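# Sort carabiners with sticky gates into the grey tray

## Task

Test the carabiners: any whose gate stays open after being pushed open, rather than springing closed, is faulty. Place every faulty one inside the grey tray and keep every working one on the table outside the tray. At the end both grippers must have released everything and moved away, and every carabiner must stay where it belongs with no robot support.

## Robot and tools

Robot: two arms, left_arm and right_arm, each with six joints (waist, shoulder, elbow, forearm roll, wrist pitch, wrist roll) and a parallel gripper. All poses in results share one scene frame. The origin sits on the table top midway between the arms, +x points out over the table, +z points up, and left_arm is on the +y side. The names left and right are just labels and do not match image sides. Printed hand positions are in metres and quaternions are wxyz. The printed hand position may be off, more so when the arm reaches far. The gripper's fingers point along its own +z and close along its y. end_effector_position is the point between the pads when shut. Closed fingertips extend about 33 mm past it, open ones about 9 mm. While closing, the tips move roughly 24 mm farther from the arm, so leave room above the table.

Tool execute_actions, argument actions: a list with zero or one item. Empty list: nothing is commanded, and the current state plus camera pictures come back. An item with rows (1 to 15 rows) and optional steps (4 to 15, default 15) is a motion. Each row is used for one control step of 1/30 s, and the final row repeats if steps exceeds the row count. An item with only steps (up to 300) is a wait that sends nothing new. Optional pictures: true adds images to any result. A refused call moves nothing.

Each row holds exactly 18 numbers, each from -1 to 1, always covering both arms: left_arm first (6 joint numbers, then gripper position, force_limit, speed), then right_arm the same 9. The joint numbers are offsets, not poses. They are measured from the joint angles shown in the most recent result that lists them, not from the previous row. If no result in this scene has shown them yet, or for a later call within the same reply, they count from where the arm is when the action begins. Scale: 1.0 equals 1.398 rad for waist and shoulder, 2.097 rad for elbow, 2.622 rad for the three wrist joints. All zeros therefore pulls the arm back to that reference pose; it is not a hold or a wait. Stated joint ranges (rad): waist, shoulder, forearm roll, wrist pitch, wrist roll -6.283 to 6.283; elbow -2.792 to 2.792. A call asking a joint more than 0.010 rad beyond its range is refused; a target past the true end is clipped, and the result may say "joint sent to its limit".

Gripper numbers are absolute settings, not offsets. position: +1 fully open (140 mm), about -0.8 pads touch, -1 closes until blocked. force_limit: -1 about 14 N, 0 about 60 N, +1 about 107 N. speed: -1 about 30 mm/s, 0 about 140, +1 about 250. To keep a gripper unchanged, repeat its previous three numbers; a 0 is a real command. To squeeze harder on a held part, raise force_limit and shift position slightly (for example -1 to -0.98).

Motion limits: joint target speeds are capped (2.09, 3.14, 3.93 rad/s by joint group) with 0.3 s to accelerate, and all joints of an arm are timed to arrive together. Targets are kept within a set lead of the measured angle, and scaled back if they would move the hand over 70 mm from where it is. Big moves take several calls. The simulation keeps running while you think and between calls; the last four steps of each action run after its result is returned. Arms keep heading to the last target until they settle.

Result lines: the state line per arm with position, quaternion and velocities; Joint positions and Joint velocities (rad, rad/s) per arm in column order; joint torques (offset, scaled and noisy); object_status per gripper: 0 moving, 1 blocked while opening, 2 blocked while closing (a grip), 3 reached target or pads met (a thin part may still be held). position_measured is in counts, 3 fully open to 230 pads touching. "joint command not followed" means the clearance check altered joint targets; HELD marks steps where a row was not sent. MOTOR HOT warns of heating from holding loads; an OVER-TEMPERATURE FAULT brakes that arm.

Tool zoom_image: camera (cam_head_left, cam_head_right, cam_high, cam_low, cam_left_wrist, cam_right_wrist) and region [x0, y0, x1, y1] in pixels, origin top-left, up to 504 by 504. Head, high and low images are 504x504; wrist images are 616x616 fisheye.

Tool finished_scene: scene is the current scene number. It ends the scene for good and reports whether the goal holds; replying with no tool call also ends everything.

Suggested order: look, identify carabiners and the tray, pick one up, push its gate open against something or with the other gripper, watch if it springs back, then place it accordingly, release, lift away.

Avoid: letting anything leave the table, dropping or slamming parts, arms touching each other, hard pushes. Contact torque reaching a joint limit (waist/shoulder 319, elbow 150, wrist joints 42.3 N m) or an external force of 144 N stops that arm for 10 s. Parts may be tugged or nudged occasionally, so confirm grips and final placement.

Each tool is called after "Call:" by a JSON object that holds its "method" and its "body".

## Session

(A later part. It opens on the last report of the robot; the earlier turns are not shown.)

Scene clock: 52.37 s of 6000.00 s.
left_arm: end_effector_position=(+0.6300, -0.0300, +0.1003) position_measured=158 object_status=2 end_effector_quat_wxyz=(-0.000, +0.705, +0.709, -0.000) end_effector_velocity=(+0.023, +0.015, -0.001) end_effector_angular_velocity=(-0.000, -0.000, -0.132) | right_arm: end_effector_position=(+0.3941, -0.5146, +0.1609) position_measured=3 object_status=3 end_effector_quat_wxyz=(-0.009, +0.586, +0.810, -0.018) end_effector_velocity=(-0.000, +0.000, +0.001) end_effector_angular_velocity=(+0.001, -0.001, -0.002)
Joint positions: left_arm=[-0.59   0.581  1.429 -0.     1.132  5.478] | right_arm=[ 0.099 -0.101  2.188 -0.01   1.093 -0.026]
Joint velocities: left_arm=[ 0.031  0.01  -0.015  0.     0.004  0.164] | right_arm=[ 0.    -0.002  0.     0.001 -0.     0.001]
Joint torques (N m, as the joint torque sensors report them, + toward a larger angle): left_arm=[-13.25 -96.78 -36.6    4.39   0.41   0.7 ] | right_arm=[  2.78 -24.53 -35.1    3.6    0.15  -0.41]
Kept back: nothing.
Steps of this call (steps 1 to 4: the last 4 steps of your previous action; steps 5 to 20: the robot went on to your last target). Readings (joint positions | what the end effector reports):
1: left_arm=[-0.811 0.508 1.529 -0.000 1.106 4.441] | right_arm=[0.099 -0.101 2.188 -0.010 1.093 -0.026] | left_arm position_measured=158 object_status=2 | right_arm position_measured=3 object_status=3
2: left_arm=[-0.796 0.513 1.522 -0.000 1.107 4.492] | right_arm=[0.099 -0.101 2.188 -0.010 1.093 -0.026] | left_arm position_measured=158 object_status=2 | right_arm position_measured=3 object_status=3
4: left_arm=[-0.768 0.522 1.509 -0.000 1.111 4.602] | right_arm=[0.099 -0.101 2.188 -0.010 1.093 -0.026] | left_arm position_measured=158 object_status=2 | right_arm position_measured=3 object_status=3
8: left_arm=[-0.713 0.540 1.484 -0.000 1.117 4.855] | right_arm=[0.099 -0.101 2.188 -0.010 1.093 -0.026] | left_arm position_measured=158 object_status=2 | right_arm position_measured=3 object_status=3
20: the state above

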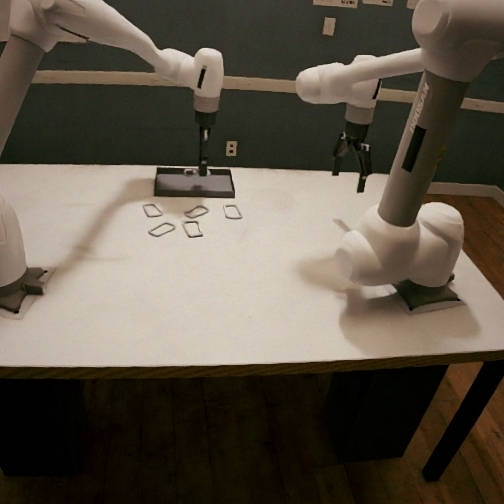

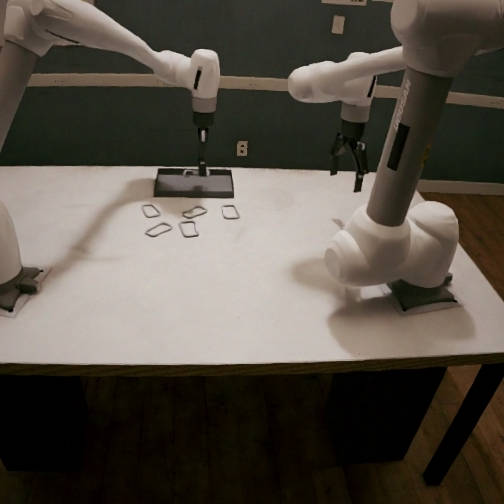

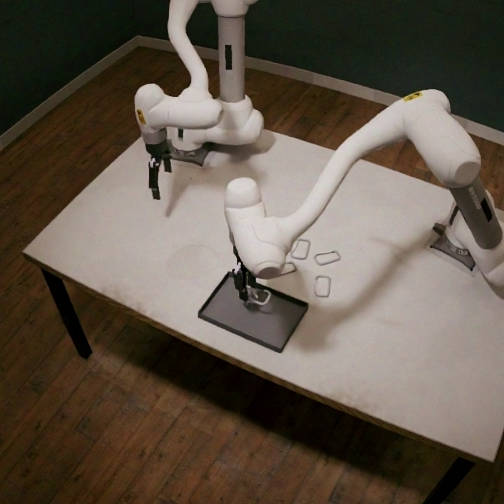

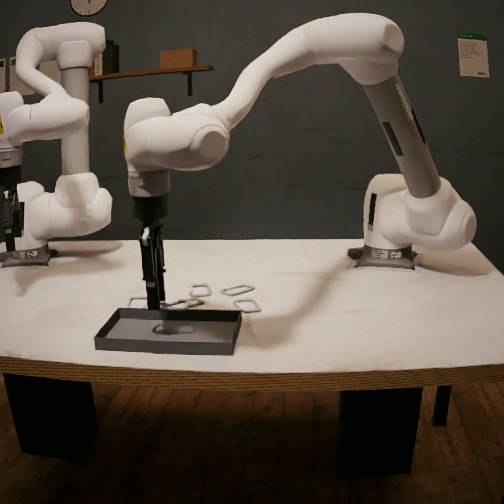

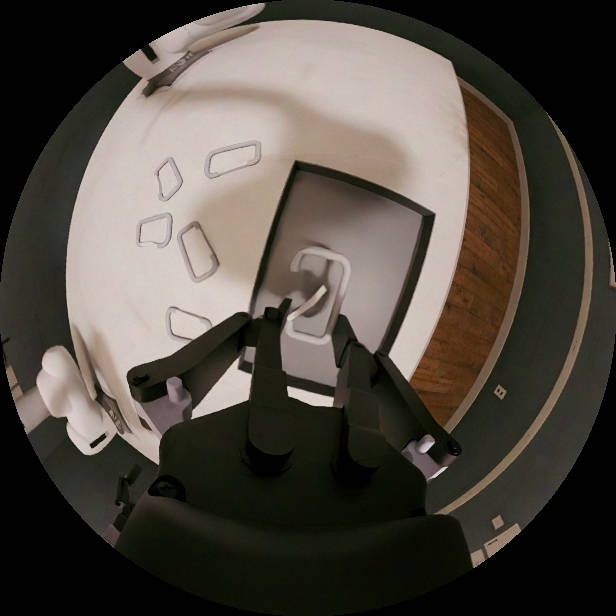

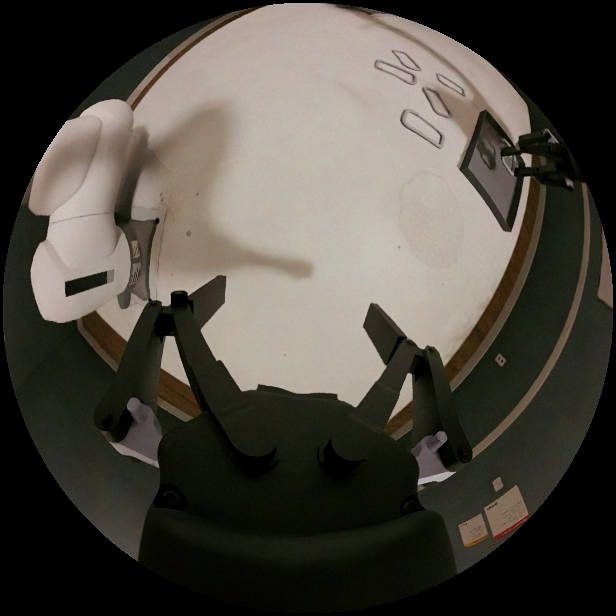

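Call:
{"method": "execute_actions", "body": {"actions": [{"rows":[[0,0.0267,0.0177,0,-0.0284,0.003,-1,0,-0.5,0,0,0,0,0,0,1,0,0],[0,0.0267,0.0177,0,-0.0284,0.003,-1,0,-0.5,0,0,0,0,0,0,1,0,0],[0,0.0267,0.0177,0,-0.0284,0.003,-1,0,-0.5,0,0,0,0,0,0,1,0,0],[0,0.0267,0.0177,0,-0.0284,0.003,-1,0,-0.5,0,0,0,0,0,0,1,0,0],[0,0.0267,0.0177,0,-0.0284,0.003,-1,0,-0.5,0,0,0,0,0,0,1,0,0],[0,0.0267,0.0177,0,-0.0284,0.003,-1,0,-0.5,0,0,0,0,0,0,1,0,0],[0,0.0267,0.0177,0,-0.0284,0.003,-1,0,-0.5,0,0,0,0,0,0,1,0,0],[0,0.0267,0.0177,0,-0.0284,0.003,-1,0,-0.5,0,0,0,0,0,0,1,0,0],[0,0.0267,0.0177,0,-0.0284,0.003,-1,0,-0.5,0,0,0,0,0,0,1,0,0],[0,0.0267,0.0177,0,-0.0284,0.003,-1,0,-0.5,0,0,0,0,0,0,1,0,0],[0,0.0267,0.0177,0,-0.0284,0.003,0.2,0,0,0,0,0,0,0,0,1,0,0]],"steps":15}]}}

Call:
{"method": "execute_actions", "body": {"actions": [{"rows":[[0,0,0,0,0,0,0.2,0,0,0,0,0,0,0,0,1,0,0],[0,0,0,0,0,0,0.2,0,0,0,0,0,0,0,0,1,0,0],[0,0,0,0,0,0,0.2,0,0,0,0,0,0,0,0,1,0,0],[0,-0.0267,-0.0177,0,0.0284,0,0.36,0,0,0,0,0,0,0,0,1,0,0]],"steps":15}], "pictures": true}}

Scene clock: 53.07 s of 6000.00 s.
left_arm: end_effector_position=(+0.6301, -0.0300, +0.0509) position_measured=158 object_status=0 end_effector_quat_wxyz=(-0.000, +0.708, +0.707, -0.000) end_effector_velocity=(-0.001, -0.001, -0.007) end_effector_angular_velocity=(-0.001, +0.000, -0.002) | right_arm: end_effector_position=(+0.3941, -0.5146, +0.1609) position_measured=3 object_status=3 end_effector_quat_wxyz=(-0.009, +0.586, +0.810, -0.018) end_effector_velocity=(-0.000, +0.000, -0.000) end_effector_angular_velocity=(+0.000, +0.000, -0.001)
Joint positions: left_arm=[-0.59   0.618  1.466 -0.     1.059  5.486] | right_arm=[ 0.099 -0.101  2.188 -0.01   1.093 -0.026]
Joint velocities: left_arm=[-0.001  0.005  0.006 -0.001 -0.011  0.002] | right_arm=[ 0.     0.     0.     0.001 -0.001  0.001]
Joint torques (N m, as the joint torque sensors report them, + toward a larger angle): left_arm=[  0.31 -95.72 -34.76   4.7    0.35  -0.02] | right_arm=[  2.24 -26.23 -34.2    3.73   0.01  -0.48]
Steps of this call (steps 1 to 10: the robot went on to your last target; steps 11 to 21: the first 11 steps of this action). Readings (joint positions | what the end effector reports):
11: left_arm=[-0.589 0.582 1.428 -0.000 1.132 5.485] | right_arm=[0.099 -0.101 2.188 -0.010 1.093 -0.026] | left_arm position_measured=158 object_status=2 | right_arm position_measured=3 object_status=3
12: left_arm=[-0.589 0.585 1.431 -0.000 1.127 5.485] | right_arm=[0.099 -0.101 2.188 -0.010 1.093 -0.026] | left_arm position_measured=158 object_status=2 | right_arm position_measured=3 object_status=3
14: left_arm=[-0.589 0.604 1.451 -0.000 1.089 5.486] | right_arm=[0.099 -0.101 2.188 -0.010 1.093 -0.026] | left_arm position_measured=158 object_status=2 | right_arm position_measured=3 object_status=3
18: left_arm=[-0.590 0.617 1.464 -0.000 1.061 5.486] | right_arm=[0.099 -0.101 2.188 -0.010 1.093 -0.026] | left_arm position_measured=158 object_status=2 | right_arm position_measured=3 object_status=3
21: the state above

Scene clock: 53.57 s of 6000.00 s.
left_arm: end_effector_position=(+0.6300, -0.0300, +0.0983) position_measured=84 object_status=0 end_effector_quat_wxyz=(-0.000, +0.708, +0.707, -0.000) end_effector_velocity=(-0.002, +0.001, +0.025) end_effector_angular_velocity=(+0.006, +0.006, -0.002) | right_arm: end_effector_position=(+0.3941, -0.5146, +0.1609) position_measured=3 object_status=3 end_effector_quat_wxyz=(-0.009, +0.586, +0.810, -0.018) end_effector_velocity=(+0.000, -0.000, -0.000) end_effector_angular_velocity=(-0.000, +0.000, -0.001)
Joint positions: left_arm=[-0.59   0.583  1.431 -0.     1.129  5.486] | right_arm=[ 0.099 -0.101  2.188 -0.01   1.093 -0.026]
Joint velocities: left_arm=[-0.001 -0.017 -0.021  0.     0.047  0.001] | right_arm=[-0.  0. -0. -0.  0.  0.]
Joint torques (N m, as the joint torque sensors report them, + toward a larger angle): left_arm=[ -0.55 -91.89 -35.04   4.69   0.27   0.  ] | right_arm=[  2.21 -24.28 -34.62   4.04  -0.19  -0.2 ]
Steps of this call (steps 1 to 4: the last 4 steps of your previous action; steps 5 to 15: the first 11 steps of this action, its rows measured from where the robot was after step 4). Readings (joint positions | what the end effector reports):
4: left_arm=[-0.590 0.619 1.466 -0.000 1.058 5.486] | right_arm=[0.099 -0.101 2.188 -0.010 1.093 -0.026] | left_arm position_measured=133 object_status=0 | right_arm position_measured=3 object_status=3
5: left_arm=[-0.590 0.619 1.466 -0.000 1.058 5.486] | right_arm=[0.099 -0.101 2.188 -0.010 1.093 -0.026] | left_arm position_measured=125 object_status=0 | right_arm position_measured=3 object_status=3
6: left_arm=[-0.590 0.619 1.466 -0.000 1.058 5.486] | right_arm=[0.099 -0.101 2.188 -0.010 1.093 -0.026] | left_arm position_measured=118 object_status=0 | right_arm position_measured=3 object_status=3
8: left_arm=[-0.590 0.619 1.466 -0.000 1.058 5.486] | right_arm=[0.099 -0.101 2.188 -0.010 1.093 -0.026] | left_arm position_measured=105 object_status=0 | right_arm position_measured=3 object_status=3
12: left_arm=[-0.590 0.589 1.436 -0.000 1.115 5.486] | right_arm=[0.099 -0.101 2.188 -0.010 1.093 -0.026] | left_arm position_measured=84 object_status=0 | right_arm position_measured=3 object_status=3
15: the state above

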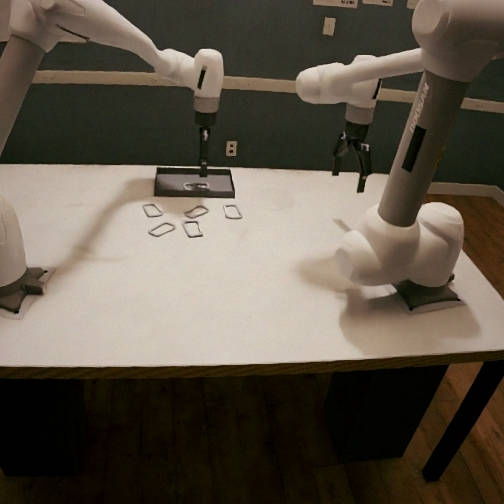

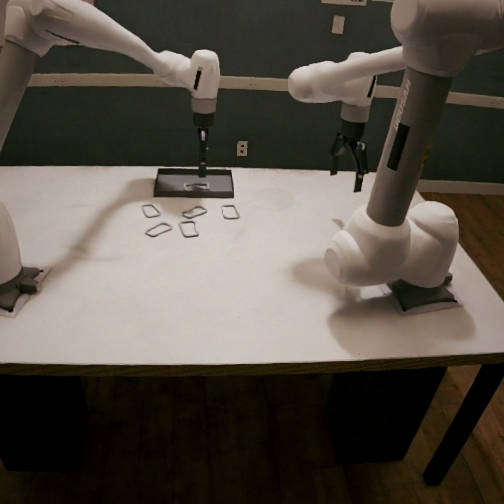

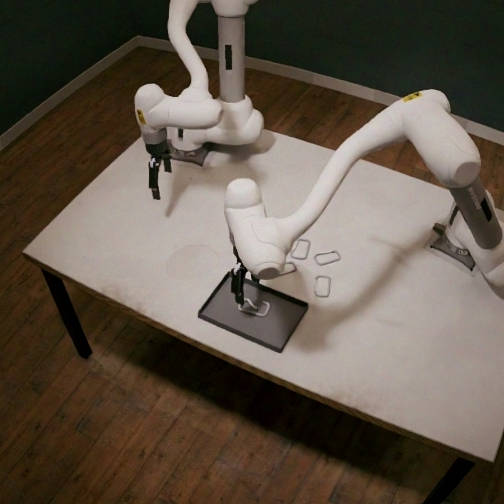

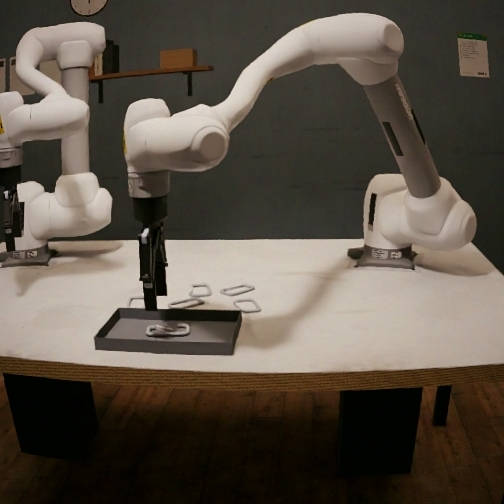

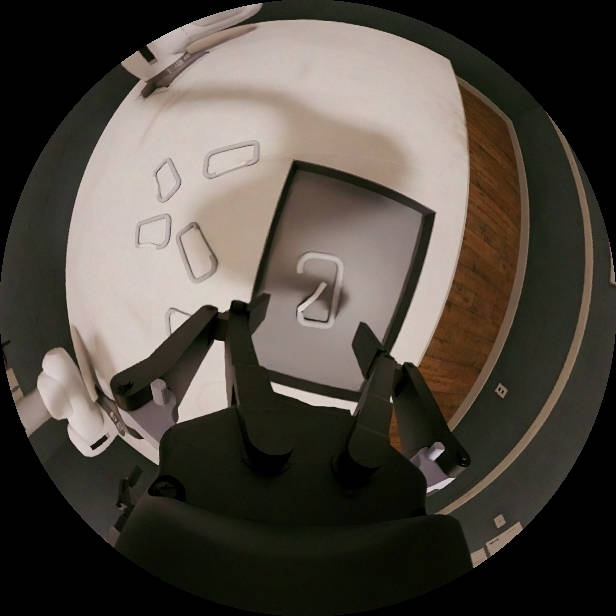

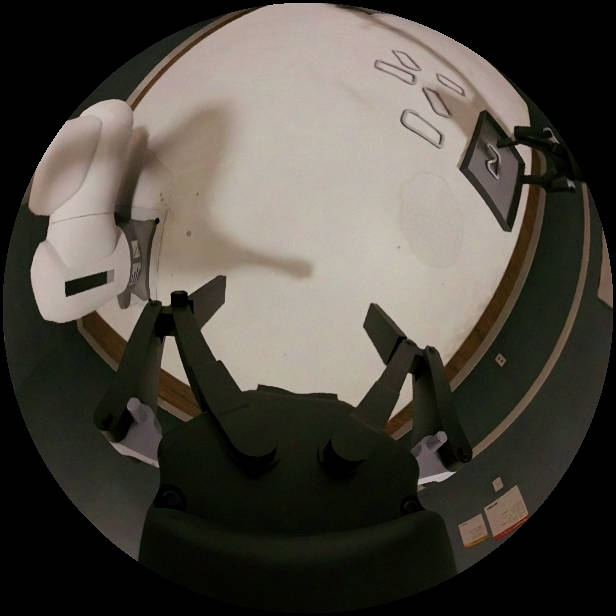

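Call:
{"method": "execute_actions", "body": {"actions": [{"rows":[[-0.1757,-0.0237,0.0528,0,-0.0301,-0.7067,0.36,-0.3,0,0,0,0,0,0,0,1,0,0]],"steps":15}]}}

Call:
{"method": "execute_actions", "body": {"actions": [{"steps":18}], "pictures": true}}

Call:
{"method": "zoom_image", "body": {"camera": "cam_left_wrist", "region": [220, 220, 420, 420]}}

Scene clock: 54.17 s of 6000.00 s.
left_arm: end_effector_position=(+0.5461, -0.0848, +0.0859) position_measured=84 object_status=3 end_effector_quat_wxyz=(-0.000, +0.569, +0.823, +0.000) end_effector_velocity=(-0.277, -0.157, -0.044) end_effector_angular_velocity=(-0.003, -0.004, +1.684) | right_arm: end_effector_position=(+0.3941, -0.5146, +0.1609) position_measured=3 object_status=3 end_effector_quat_wxyz=(-0.009, +0.586, +0.810, -0.018) end_effector_velocity=(+0.000, +0.000, -0.000) end_effector_angular_velocity=(-0.001, +0.000, +0.001)
Joint positions: left_arm=[-0.709  0.566  1.483 -0.     1.093  5.005] | right_arm=[ 0.099 -0.101  2.188 -0.01   1.093 -0.026]
Joint velocities: left_arm=[-0.381 -0.051  0.173 -0.    -0.128 -2.064] | right_arm=[ 0.     0.001 -0.    -0.001 -0.    -0.   ]
Joint torques (N m, as the joint torque sensors report them, + toward a larger angle): left_arm=[  1.77 -93.85 -34.58   4.78   0.24  -0.17] | right_arm=[  3.3  -26.01 -34.     3.95   0.04  -0.24]
Steps of this call (steps 1 to 4: the last 4 steps of your previous action; steps 5 to 7: the robot went on to your last target; steps 8 to 18: the first 11 steps of this action). Readings (joint positions | what the end effector reports):
8: left_arm=[-0.590 0.581 1.429 -0.000 1.132 5.486] | right_arm=[0.099 -0.101 2.188 -0.010 1.093 -0.026] | left_arm position_measured=84 object_status=3 | right_arm position_measured=3 object_status=3
9: left_arm=[-0.592 0.581 1.430 -0.000 1.132 5.480] | right_arm=[0.099 -0.101 2.188 -0.010 1.093 -0.026] | left_arm position_measured=84 object_status=3 | right_arm position_measured=3 object_status=3
11: left_arm=[-0.609 0.579 1.438 -0.000 1.127 5.424] | right_arm=[0.099 -0.101 2.188 -0.010 1.093 -0.026] | left_arm position_measured=84 object_status=3 | right_arm position_measured=3 object_status=3
15: left_arm=[-0.669 0.571 1.465 -0.000 1.106 5.198] | right_arm=[0.099 -0.101 2.188 -0.010 1.093 -0.026] | left_arm position_measured=84 object_status=3 | right_arm position_measured=3 object_status=3
18: the state above

Scene clock: 54.77 s of 6000.00 s.
left_arm: end_effector_position=(+0.4516, -0.1301, +0.0709) position_measured=84 object_status=3 end_effector_quat_wxyz=(+0.000, -0.016, +1.000, -0.000) end_effector_velocity=(-0.003, -0.001, +0.001) end_effector_angular_velocity=(-0.001, -0.002, +0.087) | right_arm: end_effector_position=(+0.3941, -0.5146, +0.1609) position_measured=3 object_status=3 end_effector_quat_wxyz=(-0.009, +0.586, +0.810, -0.018) end_effector_velocity=(+0.000, -0.000, +0.001) end_effector_angular_velocity=(+0.000, -0.001, -0.001)
Joint positions: left_arm=[-0.836  0.55   1.541 -0.     1.05   3.637] | right_arm=[ 0.099 -0.101  2.188 -0.01   1.093 -0.026]
Joint velocities: left_arm=[-0.004 -0.002  0.002  0.001 -0.001 -0.091] | right_arm=[-0.    -0.001 -0.001  0.     0.     0.001]
Joint torques (N m, as the joint torque sensors report them, + toward a larger angle): left_arm=[  2.97 -89.69 -35.08   4.77   0.26   0.04] | right_arm=[  2.69 -24.93 -34.2    3.93   0.07  -0.1 ]
Kept back: nothing.
Steps of this call (steps 1 to 4: the last 4 steps of your previous action; steps 5 to 18: the robot went on to your last target). Readings (joint positions | what the end effector reports):
1: left_arm=[-0.721 0.564 1.489 -0.000 1.089 4.933] | right_arm=[0.099 -0.101 2.188 -0.010 1.093 -0.026] | left_arm position_measured=84 object_status=3 | right_arm position_measured=3 object_status=3
2: left_arm=[-0.734 0.563 1.495 -0.000 1.085 4.856] | right_arm=[0.099 -0.101 2.188 -0.010 1.093 -0.026] | left_arm position_measured=84 object_status=3 | right_arm position_measured=3 object_status=3
4: left_arm=[-0.758 0.560 1.506 -0.000 1.077 4.684] | right_arm=[0.099 -0.101 2.188 -0.010 1.093 -0.026] | left_arm position_measured=84 object_status=3 | right_arm position_measured=3 object_status=3
8: left_arm=[-0.798 0.554 1.524 -0.000 1.063 4.268] | right_arm=[0.099 -0.101 2.188 -0.010 1.093 -0.026] | left_arm position_measured=84 object_status=3 | right_arm position_measured=3 object_status=3
18: the state above

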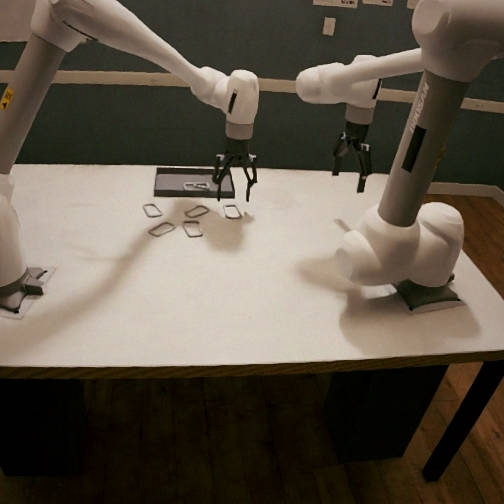

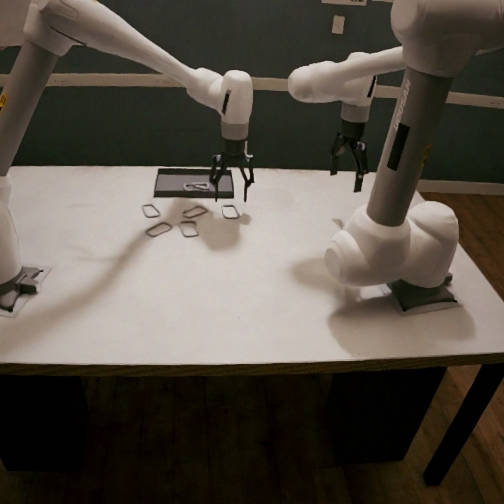

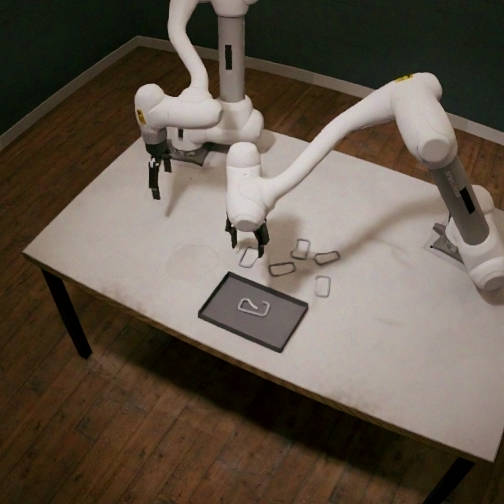

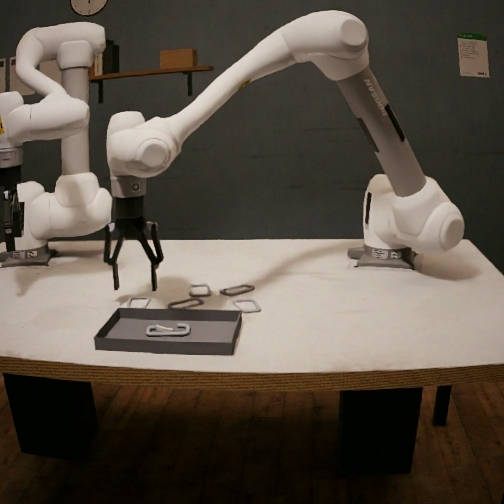

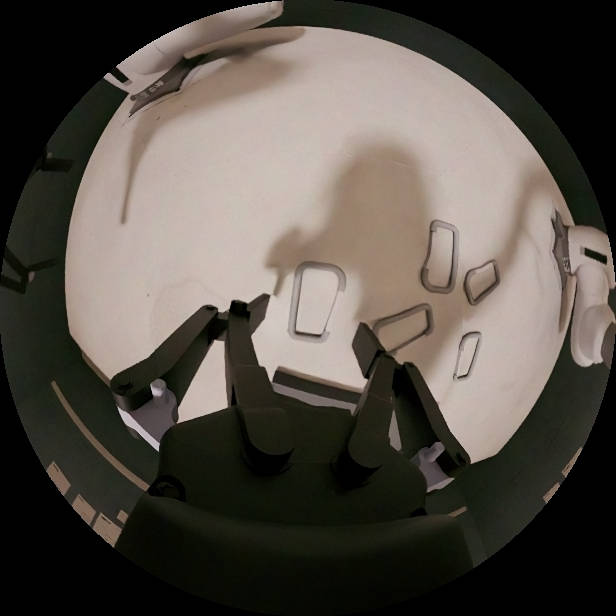

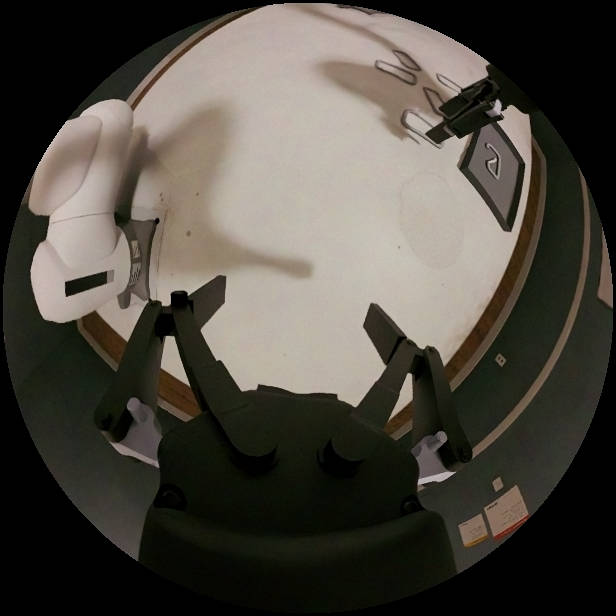

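Region (220, 220, 420, 420) of cam_left_wrist's 616x616 image, scaled by 2.520, with more detail than that image has.

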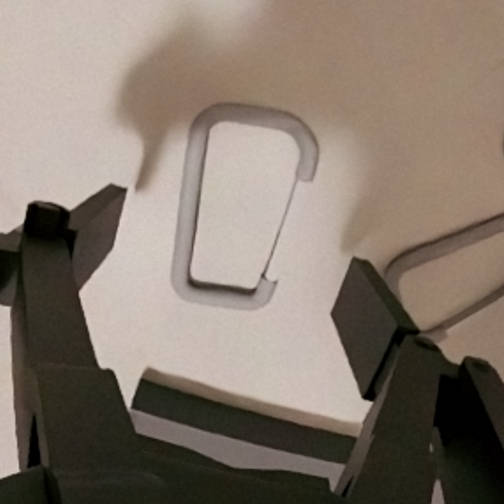

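Call:
{"method": "execute_actions", "body": {"actions": [{"rows":[[-0.0075,0.0137,0.0168,0,-0.0205,-0.0057,0.36,-0.3,0,0,0,0,0,0,0,1,0,0]],"steps":14}]}}

Call:
{"method": "execute_actions", "body": {"actions": [{"rows":[[0,0,0,0,0,0,-0.2,-0.3,0,0,0,0,0,0,0,1,0,0]],"steps":12}]}}

Call:
{"method": "execute_actions", "body": {"actions": [{"rows":[[0,-0.002,-0.001,0,0.0017,0,-0.2,-0.3,0,0,0,0,0,0,0,1,0,0],[0,-0.002,-0.001,0,0.0017,0,-0.2,-0.3,0,0,0,0,0,0,0,1,0,0],[0,-0.002,-0.001,0,0.0017,0,-0.2,-0.3,0,0,0,0,0,0,0,1,0,0],[0,-0.002,-0.001,0,0.0017,0,-0.2,-0.3,0,0,0,0,0,0,0,1,0,0],[0,-0.002,-0.001,0,0.0017,0,-0.48,-0.3,-0.5,0,0,0,0,0,0,1,0,0]],"steps":15}], "pictures": true}}

Call:
{"method": "zoom_image", "body": {"camera": "cam_left_wrist", "region": [240, 240, 400, 400]}}

Scene clock: 55.43 s of 6000.00 s.
left_arm: end_effector_position=(+0.4416, -0.1296, +0.0392) position_measured=84 object_status=3 end_effector_quat_wxyz=(-0.000, -0.018, +1.000, -0.000) end_effector_velocity=(-0.001, +0.001, -0.007) end_effector_angular_velocity=(+0.001, -0.001, +0.001) | right_arm: end_effector_position=(+0.3941, -0.5146, +0.1609) position_measured=3 object_status=3 end_effector_quat_wxyz=(-0.009, +0.586, +0.810, -0.018) end_effector_velocity=(+0.000, +0.000, -0.000) end_effector_angular_velocity=(-0.000, +0.000, -0.000)
Joint positions: left_arm=[-0.846  0.568  1.576 -0.     0.997  3.622] | right_arm=[ 0.099 -0.101  2.188 -0.01   1.093 -0.026]
Joint velocities: left_arm=[-0.001  0.004  0.008  0.002 -0.012 -0.003] | right_arm=[ 0.     0.001 -0.001 -0.     0.     0.   ]
Joint torques (N m, as the joint torque sensors report them, + toward a larger angle): left_arm=[  1.53 -91.77 -34.26   4.46   0.66  -0.16] | right_arm=[  2.56 -26.6  -34.51   4.1   -0.04  -0.31]
Steps of this call (steps 1 to 10: the robot went on to your last target; steps 11 to 20: the first 10 steps of this action). Readings (joint positions | what the end effector reports):
11: left_arm=[-0.836 0.550 1.541 -0.000 1.050 3.634] | right_arm=[0.099 -0.101 2.188 -0.010 1.093 -0.026] | left_arm position_measured=84 object_status=3 | right_arm position_measured=3 object_status=3
12: left_arm=[-0.837 0.551 1.545 -0.000 1.044 3.632] | right_arm=[0.099 -0.101 2.188 -0.010 1.093 -0.026] | left_arm position_measured=84 object_status=3 | right_arm position_measured=3 object_status=3
14: left_arm=[-0.842 0.562 1.565 -0.000 1.015 3.626] | right_arm=[0.099 -0.101 2.188 -0.010 1.093 -0.026] | left_arm position_measured=84 object_status=3 | right_arm position_measured=3 object_status=3
18: left_arm=[-0.846 0.568 1.575 -0.000 0.999 3.622] | right_arm=[0.099 -0.101 2.188 -0.010 1.093 -0.026] | left_arm position_measured=84 object_status=3 | right_arm position_measured=3 object_status=3
20: the state above

Scene clock: 55.83 s of 6000.00 s.
left_arm: end_effector_position=(+0.4415, -0.1295, +0.0387) position_measured=132 object_status=0 end_effector_quat_wxyz=(-0.000, -0.018, +1.000, +0.000) end_effector_velocity=(-0.000, +0.000, -0.001) end_effector_angular_velocity=(+0.001, +0.001, -0.001) | right_arm: end_effector_position=(+0.3941, -0.5146, +0.1609) position_measured=3 object_status=3 end_effector_quat_wxyz=(-0.009, +0.586, +0.810, -0.018) end_effector_velocity=(+0.000, -0.000, +0.001) end_effector_angular_velocity=(+0.000, -0.002, -0.001)
Joint positions: left_arm=[-0.846  0.569  1.576 -0.     0.997  3.622] | right_arm=[ 0.099 -0.101  2.188 -0.01   1.093 -0.026]
Joint velocities: left_arm=[ 0.     0.001  0.    -0.    -0.     0.002] | right_arm=[-0.    -0.002 -0.    -0.    -0.     0.001]
Joint torques (N m, as the joint torque sensors report them, + toward a larger angle): left_arm=[ -0.22 -90.84 -33.08   4.67   0.27   0.09] | right_arm=[  4.1  -26.41 -34.1    3.86  -0.02  -0.31]
Steps of this call (steps 1 to 4: the last 4 steps of your previous action; steps 5 to 12: the first 8 steps of this action, its rows measured from where the robot was after step 4). Readings (joint positions | what the end effector reports):
4: left_arm=[-0.846 0.569 1.576 -0.000 0.997 3.622] | right_arm=[0.099 -0.101 2.188 -0.010 1.093 -0.026] | left_arm position_measured=84 object_status=3 | right_arm position_measured=3 object_status=3
5: left_arm=[-0.846 0.569 1.576 -0.000 0.997 3.622] | right_arm=[0.099 -0.101 2.188 -0.010 1.093 -0.026] | left_arm position_measured=84 object_status=0 | right_arm position_measured=3 object_status=3
6: left_arm=[-0.846 0.569 1.576 -0.000 0.997 3.622] | right_arm=[0.099 -0.101 2.188 -0.010 1.093 -0.026] | left_arm position_measured=87 object_status=0 | right_arm position_measured=3 object_status=3
8: left_arm=[-0.846 0.569 1.576 -0.000 0.997 3.622] | right_arm=[0.099 -0.101 2.188 -0.010 1.093 -0.026] | left_arm position_measured=102 object_status=0 | right_arm position_measured=3 object_status=3
12: the state above

Scene clock: 56.33 s of 6000.00 s.
left_arm: end_effector_position=(+0.4416, -0.1297, +0.0419) position_measured=177 object_status=0 end_effector_quat_wxyz=(+0.000, -0.018, +1.000, -0.000) end_effector_velocity=(+0.000, +0.000, +0.001) end_effector_angular_velocity=(+0.000, +0.000, +0.002) | right_arm: end_effector_position=(+0.3941, -0.5146, +0.1609) position_measured=3 object_status=3 end_effector_quat_wxyz=(-0.009, +0.586, +0.810, -0.018) end_effector_velocity=(-0.000, -0.000, -0.000) end_effector_angular_velocity=(-0.000, +0.001, +0.000)
Joint positions: left_arm=[-0.846  0.566  1.574 -0.     1.001  3.622] | right_arm=[ 0.099 -0.101  2.188 -0.01   1.093 -0.026]
Joint velocities: left_arm=[ 0.001 -0.001 -0.    -0.     0.001 -0.001] | right_arm=[-0.     0.001  0.     0.    -0.    -0.   ]
Joint torques (N m, as the joint torque sensors report them, + toward a larger angle): left_arm=[ -0.26 -90.4  -33.61   4.48   0.28   0.09] | right_arm=[  4.65 -26.96 -35.22   3.82   0.05  -0.2 ]
Steps of this call (steps 1 to 4: the last 4 steps of your previous action; steps 5 to 15: the first 11 steps of this action, its rows measured from where the robot was after step 4). Readings (joint positions | what the end effector reports):
4: left_arm=[-0.846 0.569 1.576 -0.000 0.997 3.622] | right_arm=[0.099 -0.101 2.188 -0.010 1.093 -0.026] | left_arm position_measured=154 object_status=0 | right_arm position_measured=3 object_status=3
5: left_arm=[-0.846 0.569 1.576 -0.000 0.997 3.622] | right_arm=[0.099 -0.101 2.188 -0.010 1.093 -0.026] | left_arm position_measured=154 object_status=0 | right_arm position_measured=3 object_status=3
6: left_arm=[-0.846 0.568 1.576 -0.000 0.997 3.622] | right_arm=[0.099 -0.101 2.188 -0.010 1.093 -0.026] | left_arm position_measured=154 object_status=0 | right_arm position_measured=3 object_status=3
8: left_arm=[-0.846 0.567 1.575 -0.000 0.999 3.622] | right_arm=[0.099 -0.101 2.188 -0.010 1.093 -0.026] | left_arm position_measured=154 object_status=0 | right_arm position_measured=3 object_status=3
12: left_arm=[-0.846 0.566 1.574 -0.000 1.001 3.622] | right_arm=[0.099 -0.101 2.188 -0.010 1.093 -0.026] | left_arm position_measured=165 object_status=0 | right_arm position_measured=3 object_status=3
15: the state above

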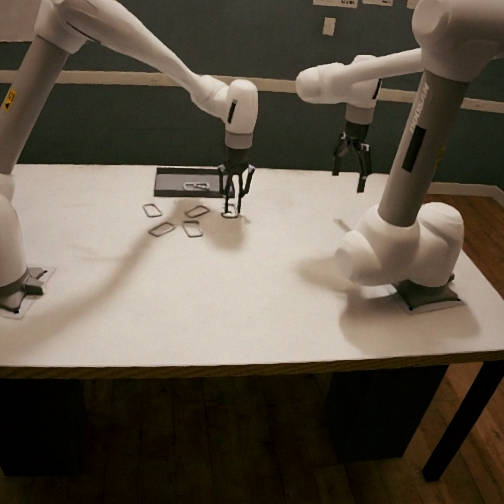

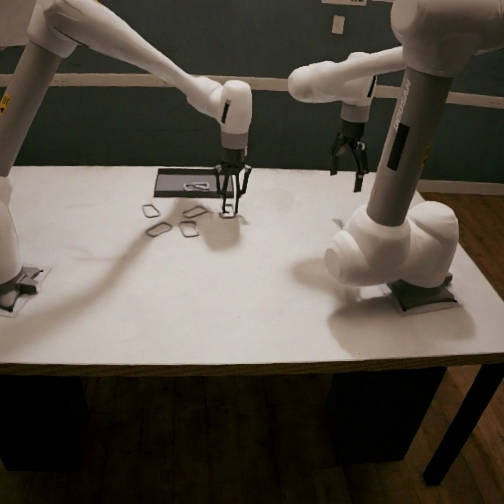

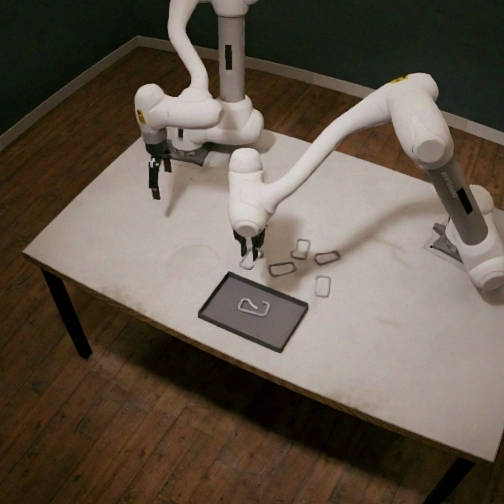

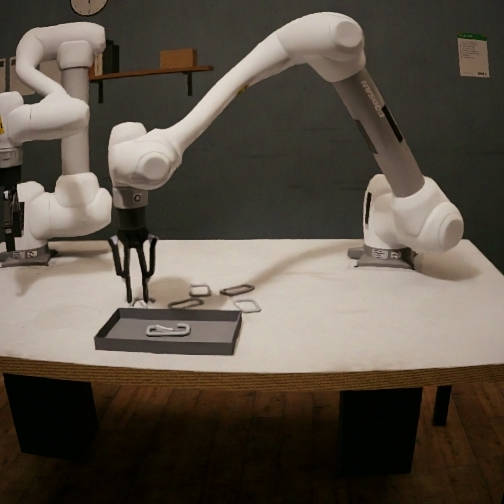

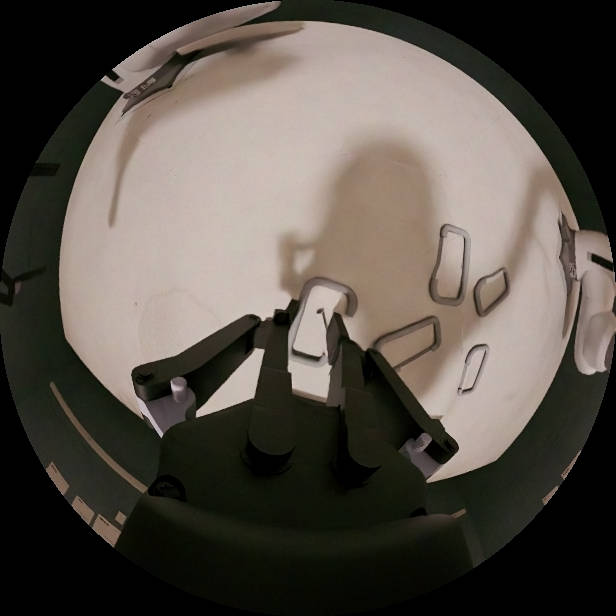

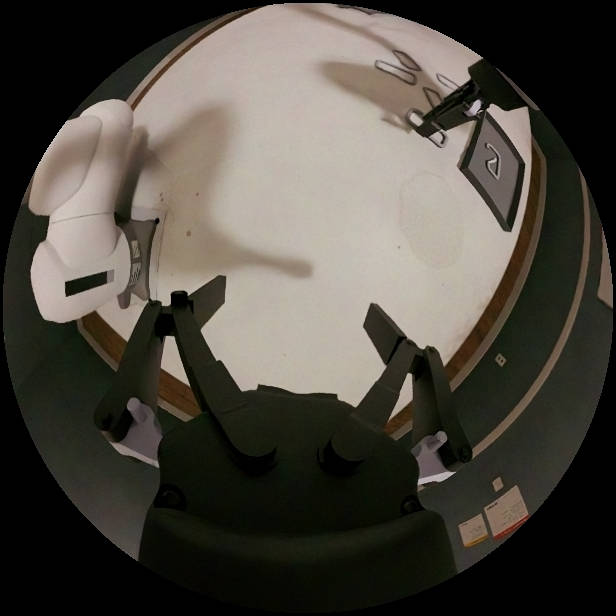

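Region (240, 240, 400, 400) of cam_left_wrist's 616x616 image, scaled by 3.150, with more detail than that image has.

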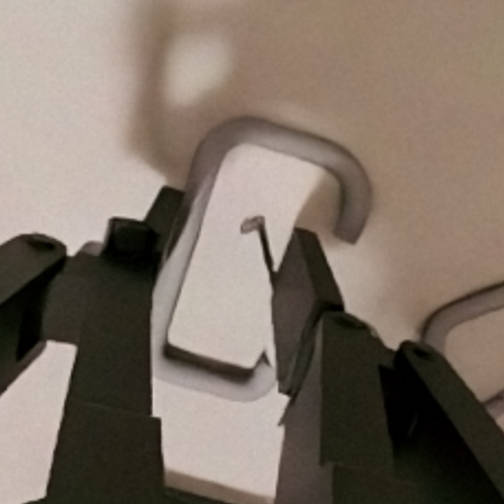

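Call:
{"method": "execute_actions", "body": {"actions": [{"rows":[[0,0,0,0,0,0,0.36,-0.3,0,0,0,0,0,0,0,1,0,0],[0,0,0,0,0,0,0.36,-0.3,0,0,0,0,0,0,0,1,0,0],[0,0,0,0,0,0,0.36,-0.3,0,0,0,0,0,0,0,1,0,0],[0,0,0,0,0,0,0.36,-0.3,0,0,0,0,0,0,0,1,0,0],[0,0,0,0,0,0,0.36,-0.3,0,0,0,0,0,0,0,1,0,0],[0,0,0,0,0,0,0.36,-0.3,0,0,0,0,0,0,0,1,0,0],[0,-0.02,-0.0087,0,0.0177,0,0.36,-0.3,0,0,0,0,0,0,0,1,0,0]],"steps":15}], "pictures": true}}

Call:
{"method": "zoom_image", "body": {"camera": "cam_left_wrist", "region": [220, 200, 520, 420]}}

Scene clock: 56.93 s of 6000.00 s.
left_arm: end_effector_position=(+0.4412, -0.1291, +0.0677) position_measured=106 object_status=0 end_effector_quat_wxyz=(+0.000, -0.018, +1.000, -0.001) end_effector_velocity=(-0.007, +0.012, +0.100) end_effector_angular_velocity=(+0.013, +0.008, -0.001) | right_arm: end_effector_position=(+0.3941, -0.5146, +0.1609) position_measured=3 object_status=3 end_effector_quat_wxyz=(-0.009, +0.586, +0.810, -0.018) end_effector_velocity=(+0.000, -0.000, -0.000) end_effector_angular_velocity=(-0.001, +0.000, +0.001)
Joint positions: left_arm=[-0.846  0.543  1.559 -0.     1.038  3.622] | right_arm=[ 0.099 -0.101  2.188 -0.01   1.093 -0.026]
Joint velocities: left_arm=[ 0.    -0.094 -0.05  -0.001  0.161  0.001] | right_arm=[-0.     0.001 -0.    -0.001  0.    -0.001]
Joint torques (N m, as the joint torque sensors report them, + toward a larger angle): left_arm=[ -2.01 -59.4  -23.28   3.03   0.09  -0.08] | right_arm=[  3.78 -26.05 -34.36   3.91  -0.11  -0.2 ]
Steps of this call (steps 1 to 4: the last 4 steps of your previous action; steps 5 to 7: the robot went on to your last target; steps 8 to 18: the first 11 steps of this action). Readings (joint positions | what the end effector reports):
8: left_arm=[-0.846 0.566 1.574 -0.000 1.001 3.622] | right_arm=[0.099 -0.101 2.188 -0.010 1.093 -0.026] | left_arm position_measured=177 object_status=0 | right_arm position_measured=3 object_status=3
9: left_arm=[-0.846 0.566 1.574 -0.000 1.001 3.622] | right_arm=[0.099 -0.101 2.188 -0.010 1.093 -0.026] | left_arm position_measured=177 object_status=0 | right_arm position_measured=3 object_status=3
11: left_arm=[-0.846 0.566 1.574 -0.000 1.001 3.622] | right_arm=[0.099 -0.101 2.188 -0.010 1.093 -0.026] | left_arm position_measured=159 object_status=0 | right_arm position_measured=3 object_status=3
15: left_arm=[-0.846 0.563 1.573 -0.000 1.006 3.622] | right_arm=[0.099 -0.101 2.188 -0.010 1.093 -0.026] | left_arm position_measured=129 object_status=0 | right_arm position_measured=3 object_status=3
18: the state above

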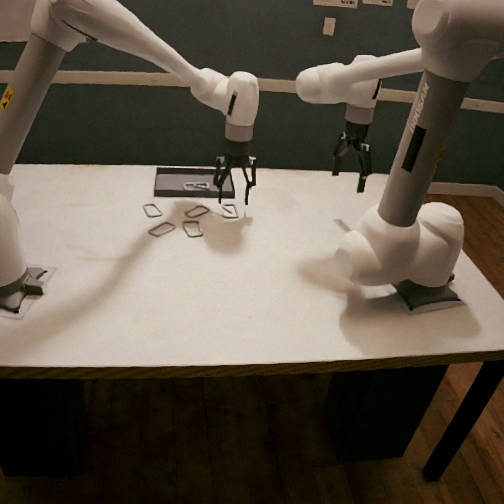

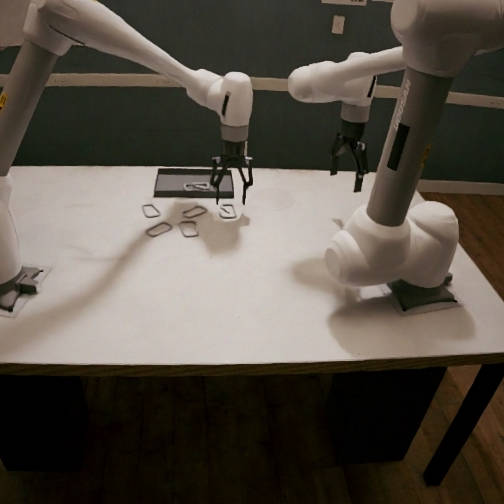

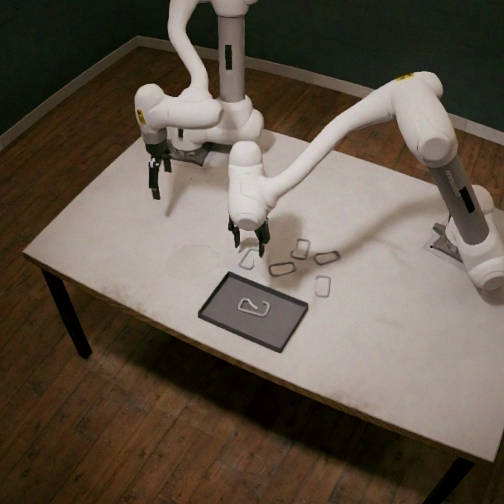

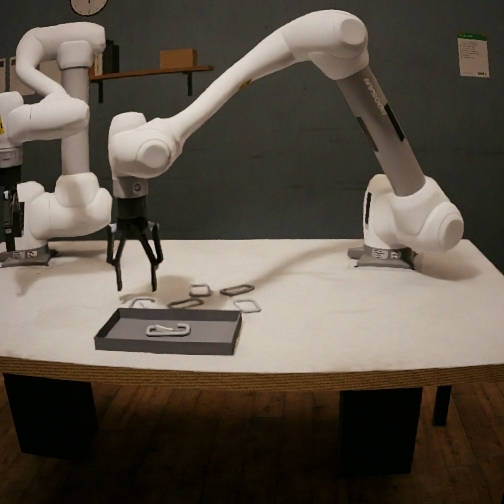

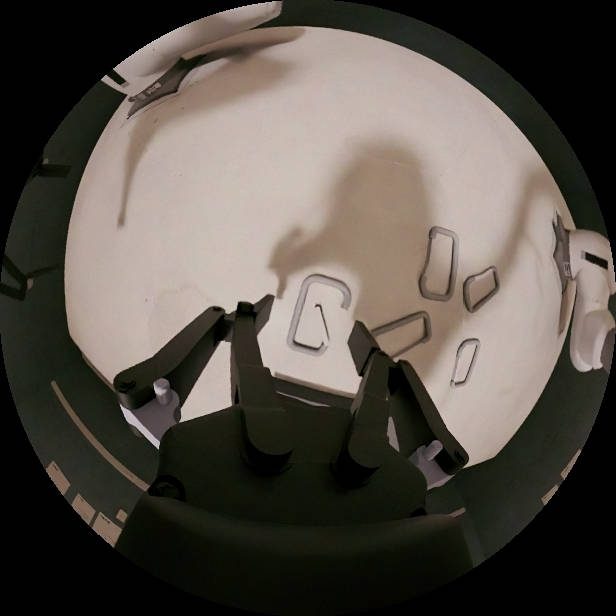

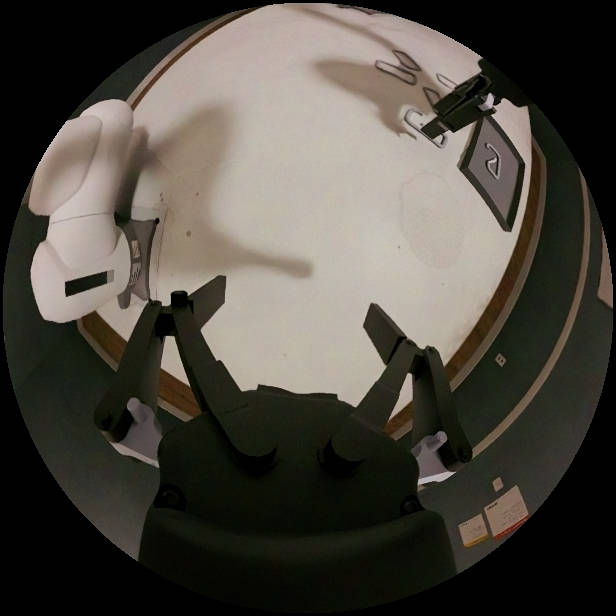

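Region (220, 200, 520, 420) of cam_left_wrist's 616x616 image, scaled by 1.680, with more detail than that image has; it fills the top 370 rows of this view, and the rest is white.

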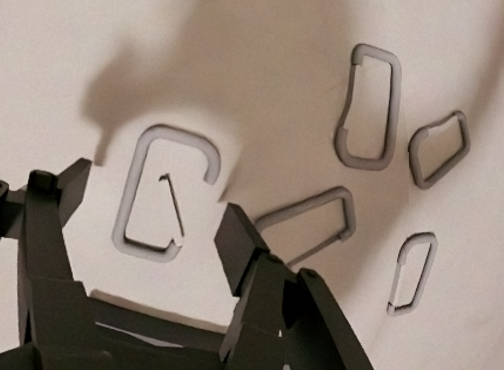

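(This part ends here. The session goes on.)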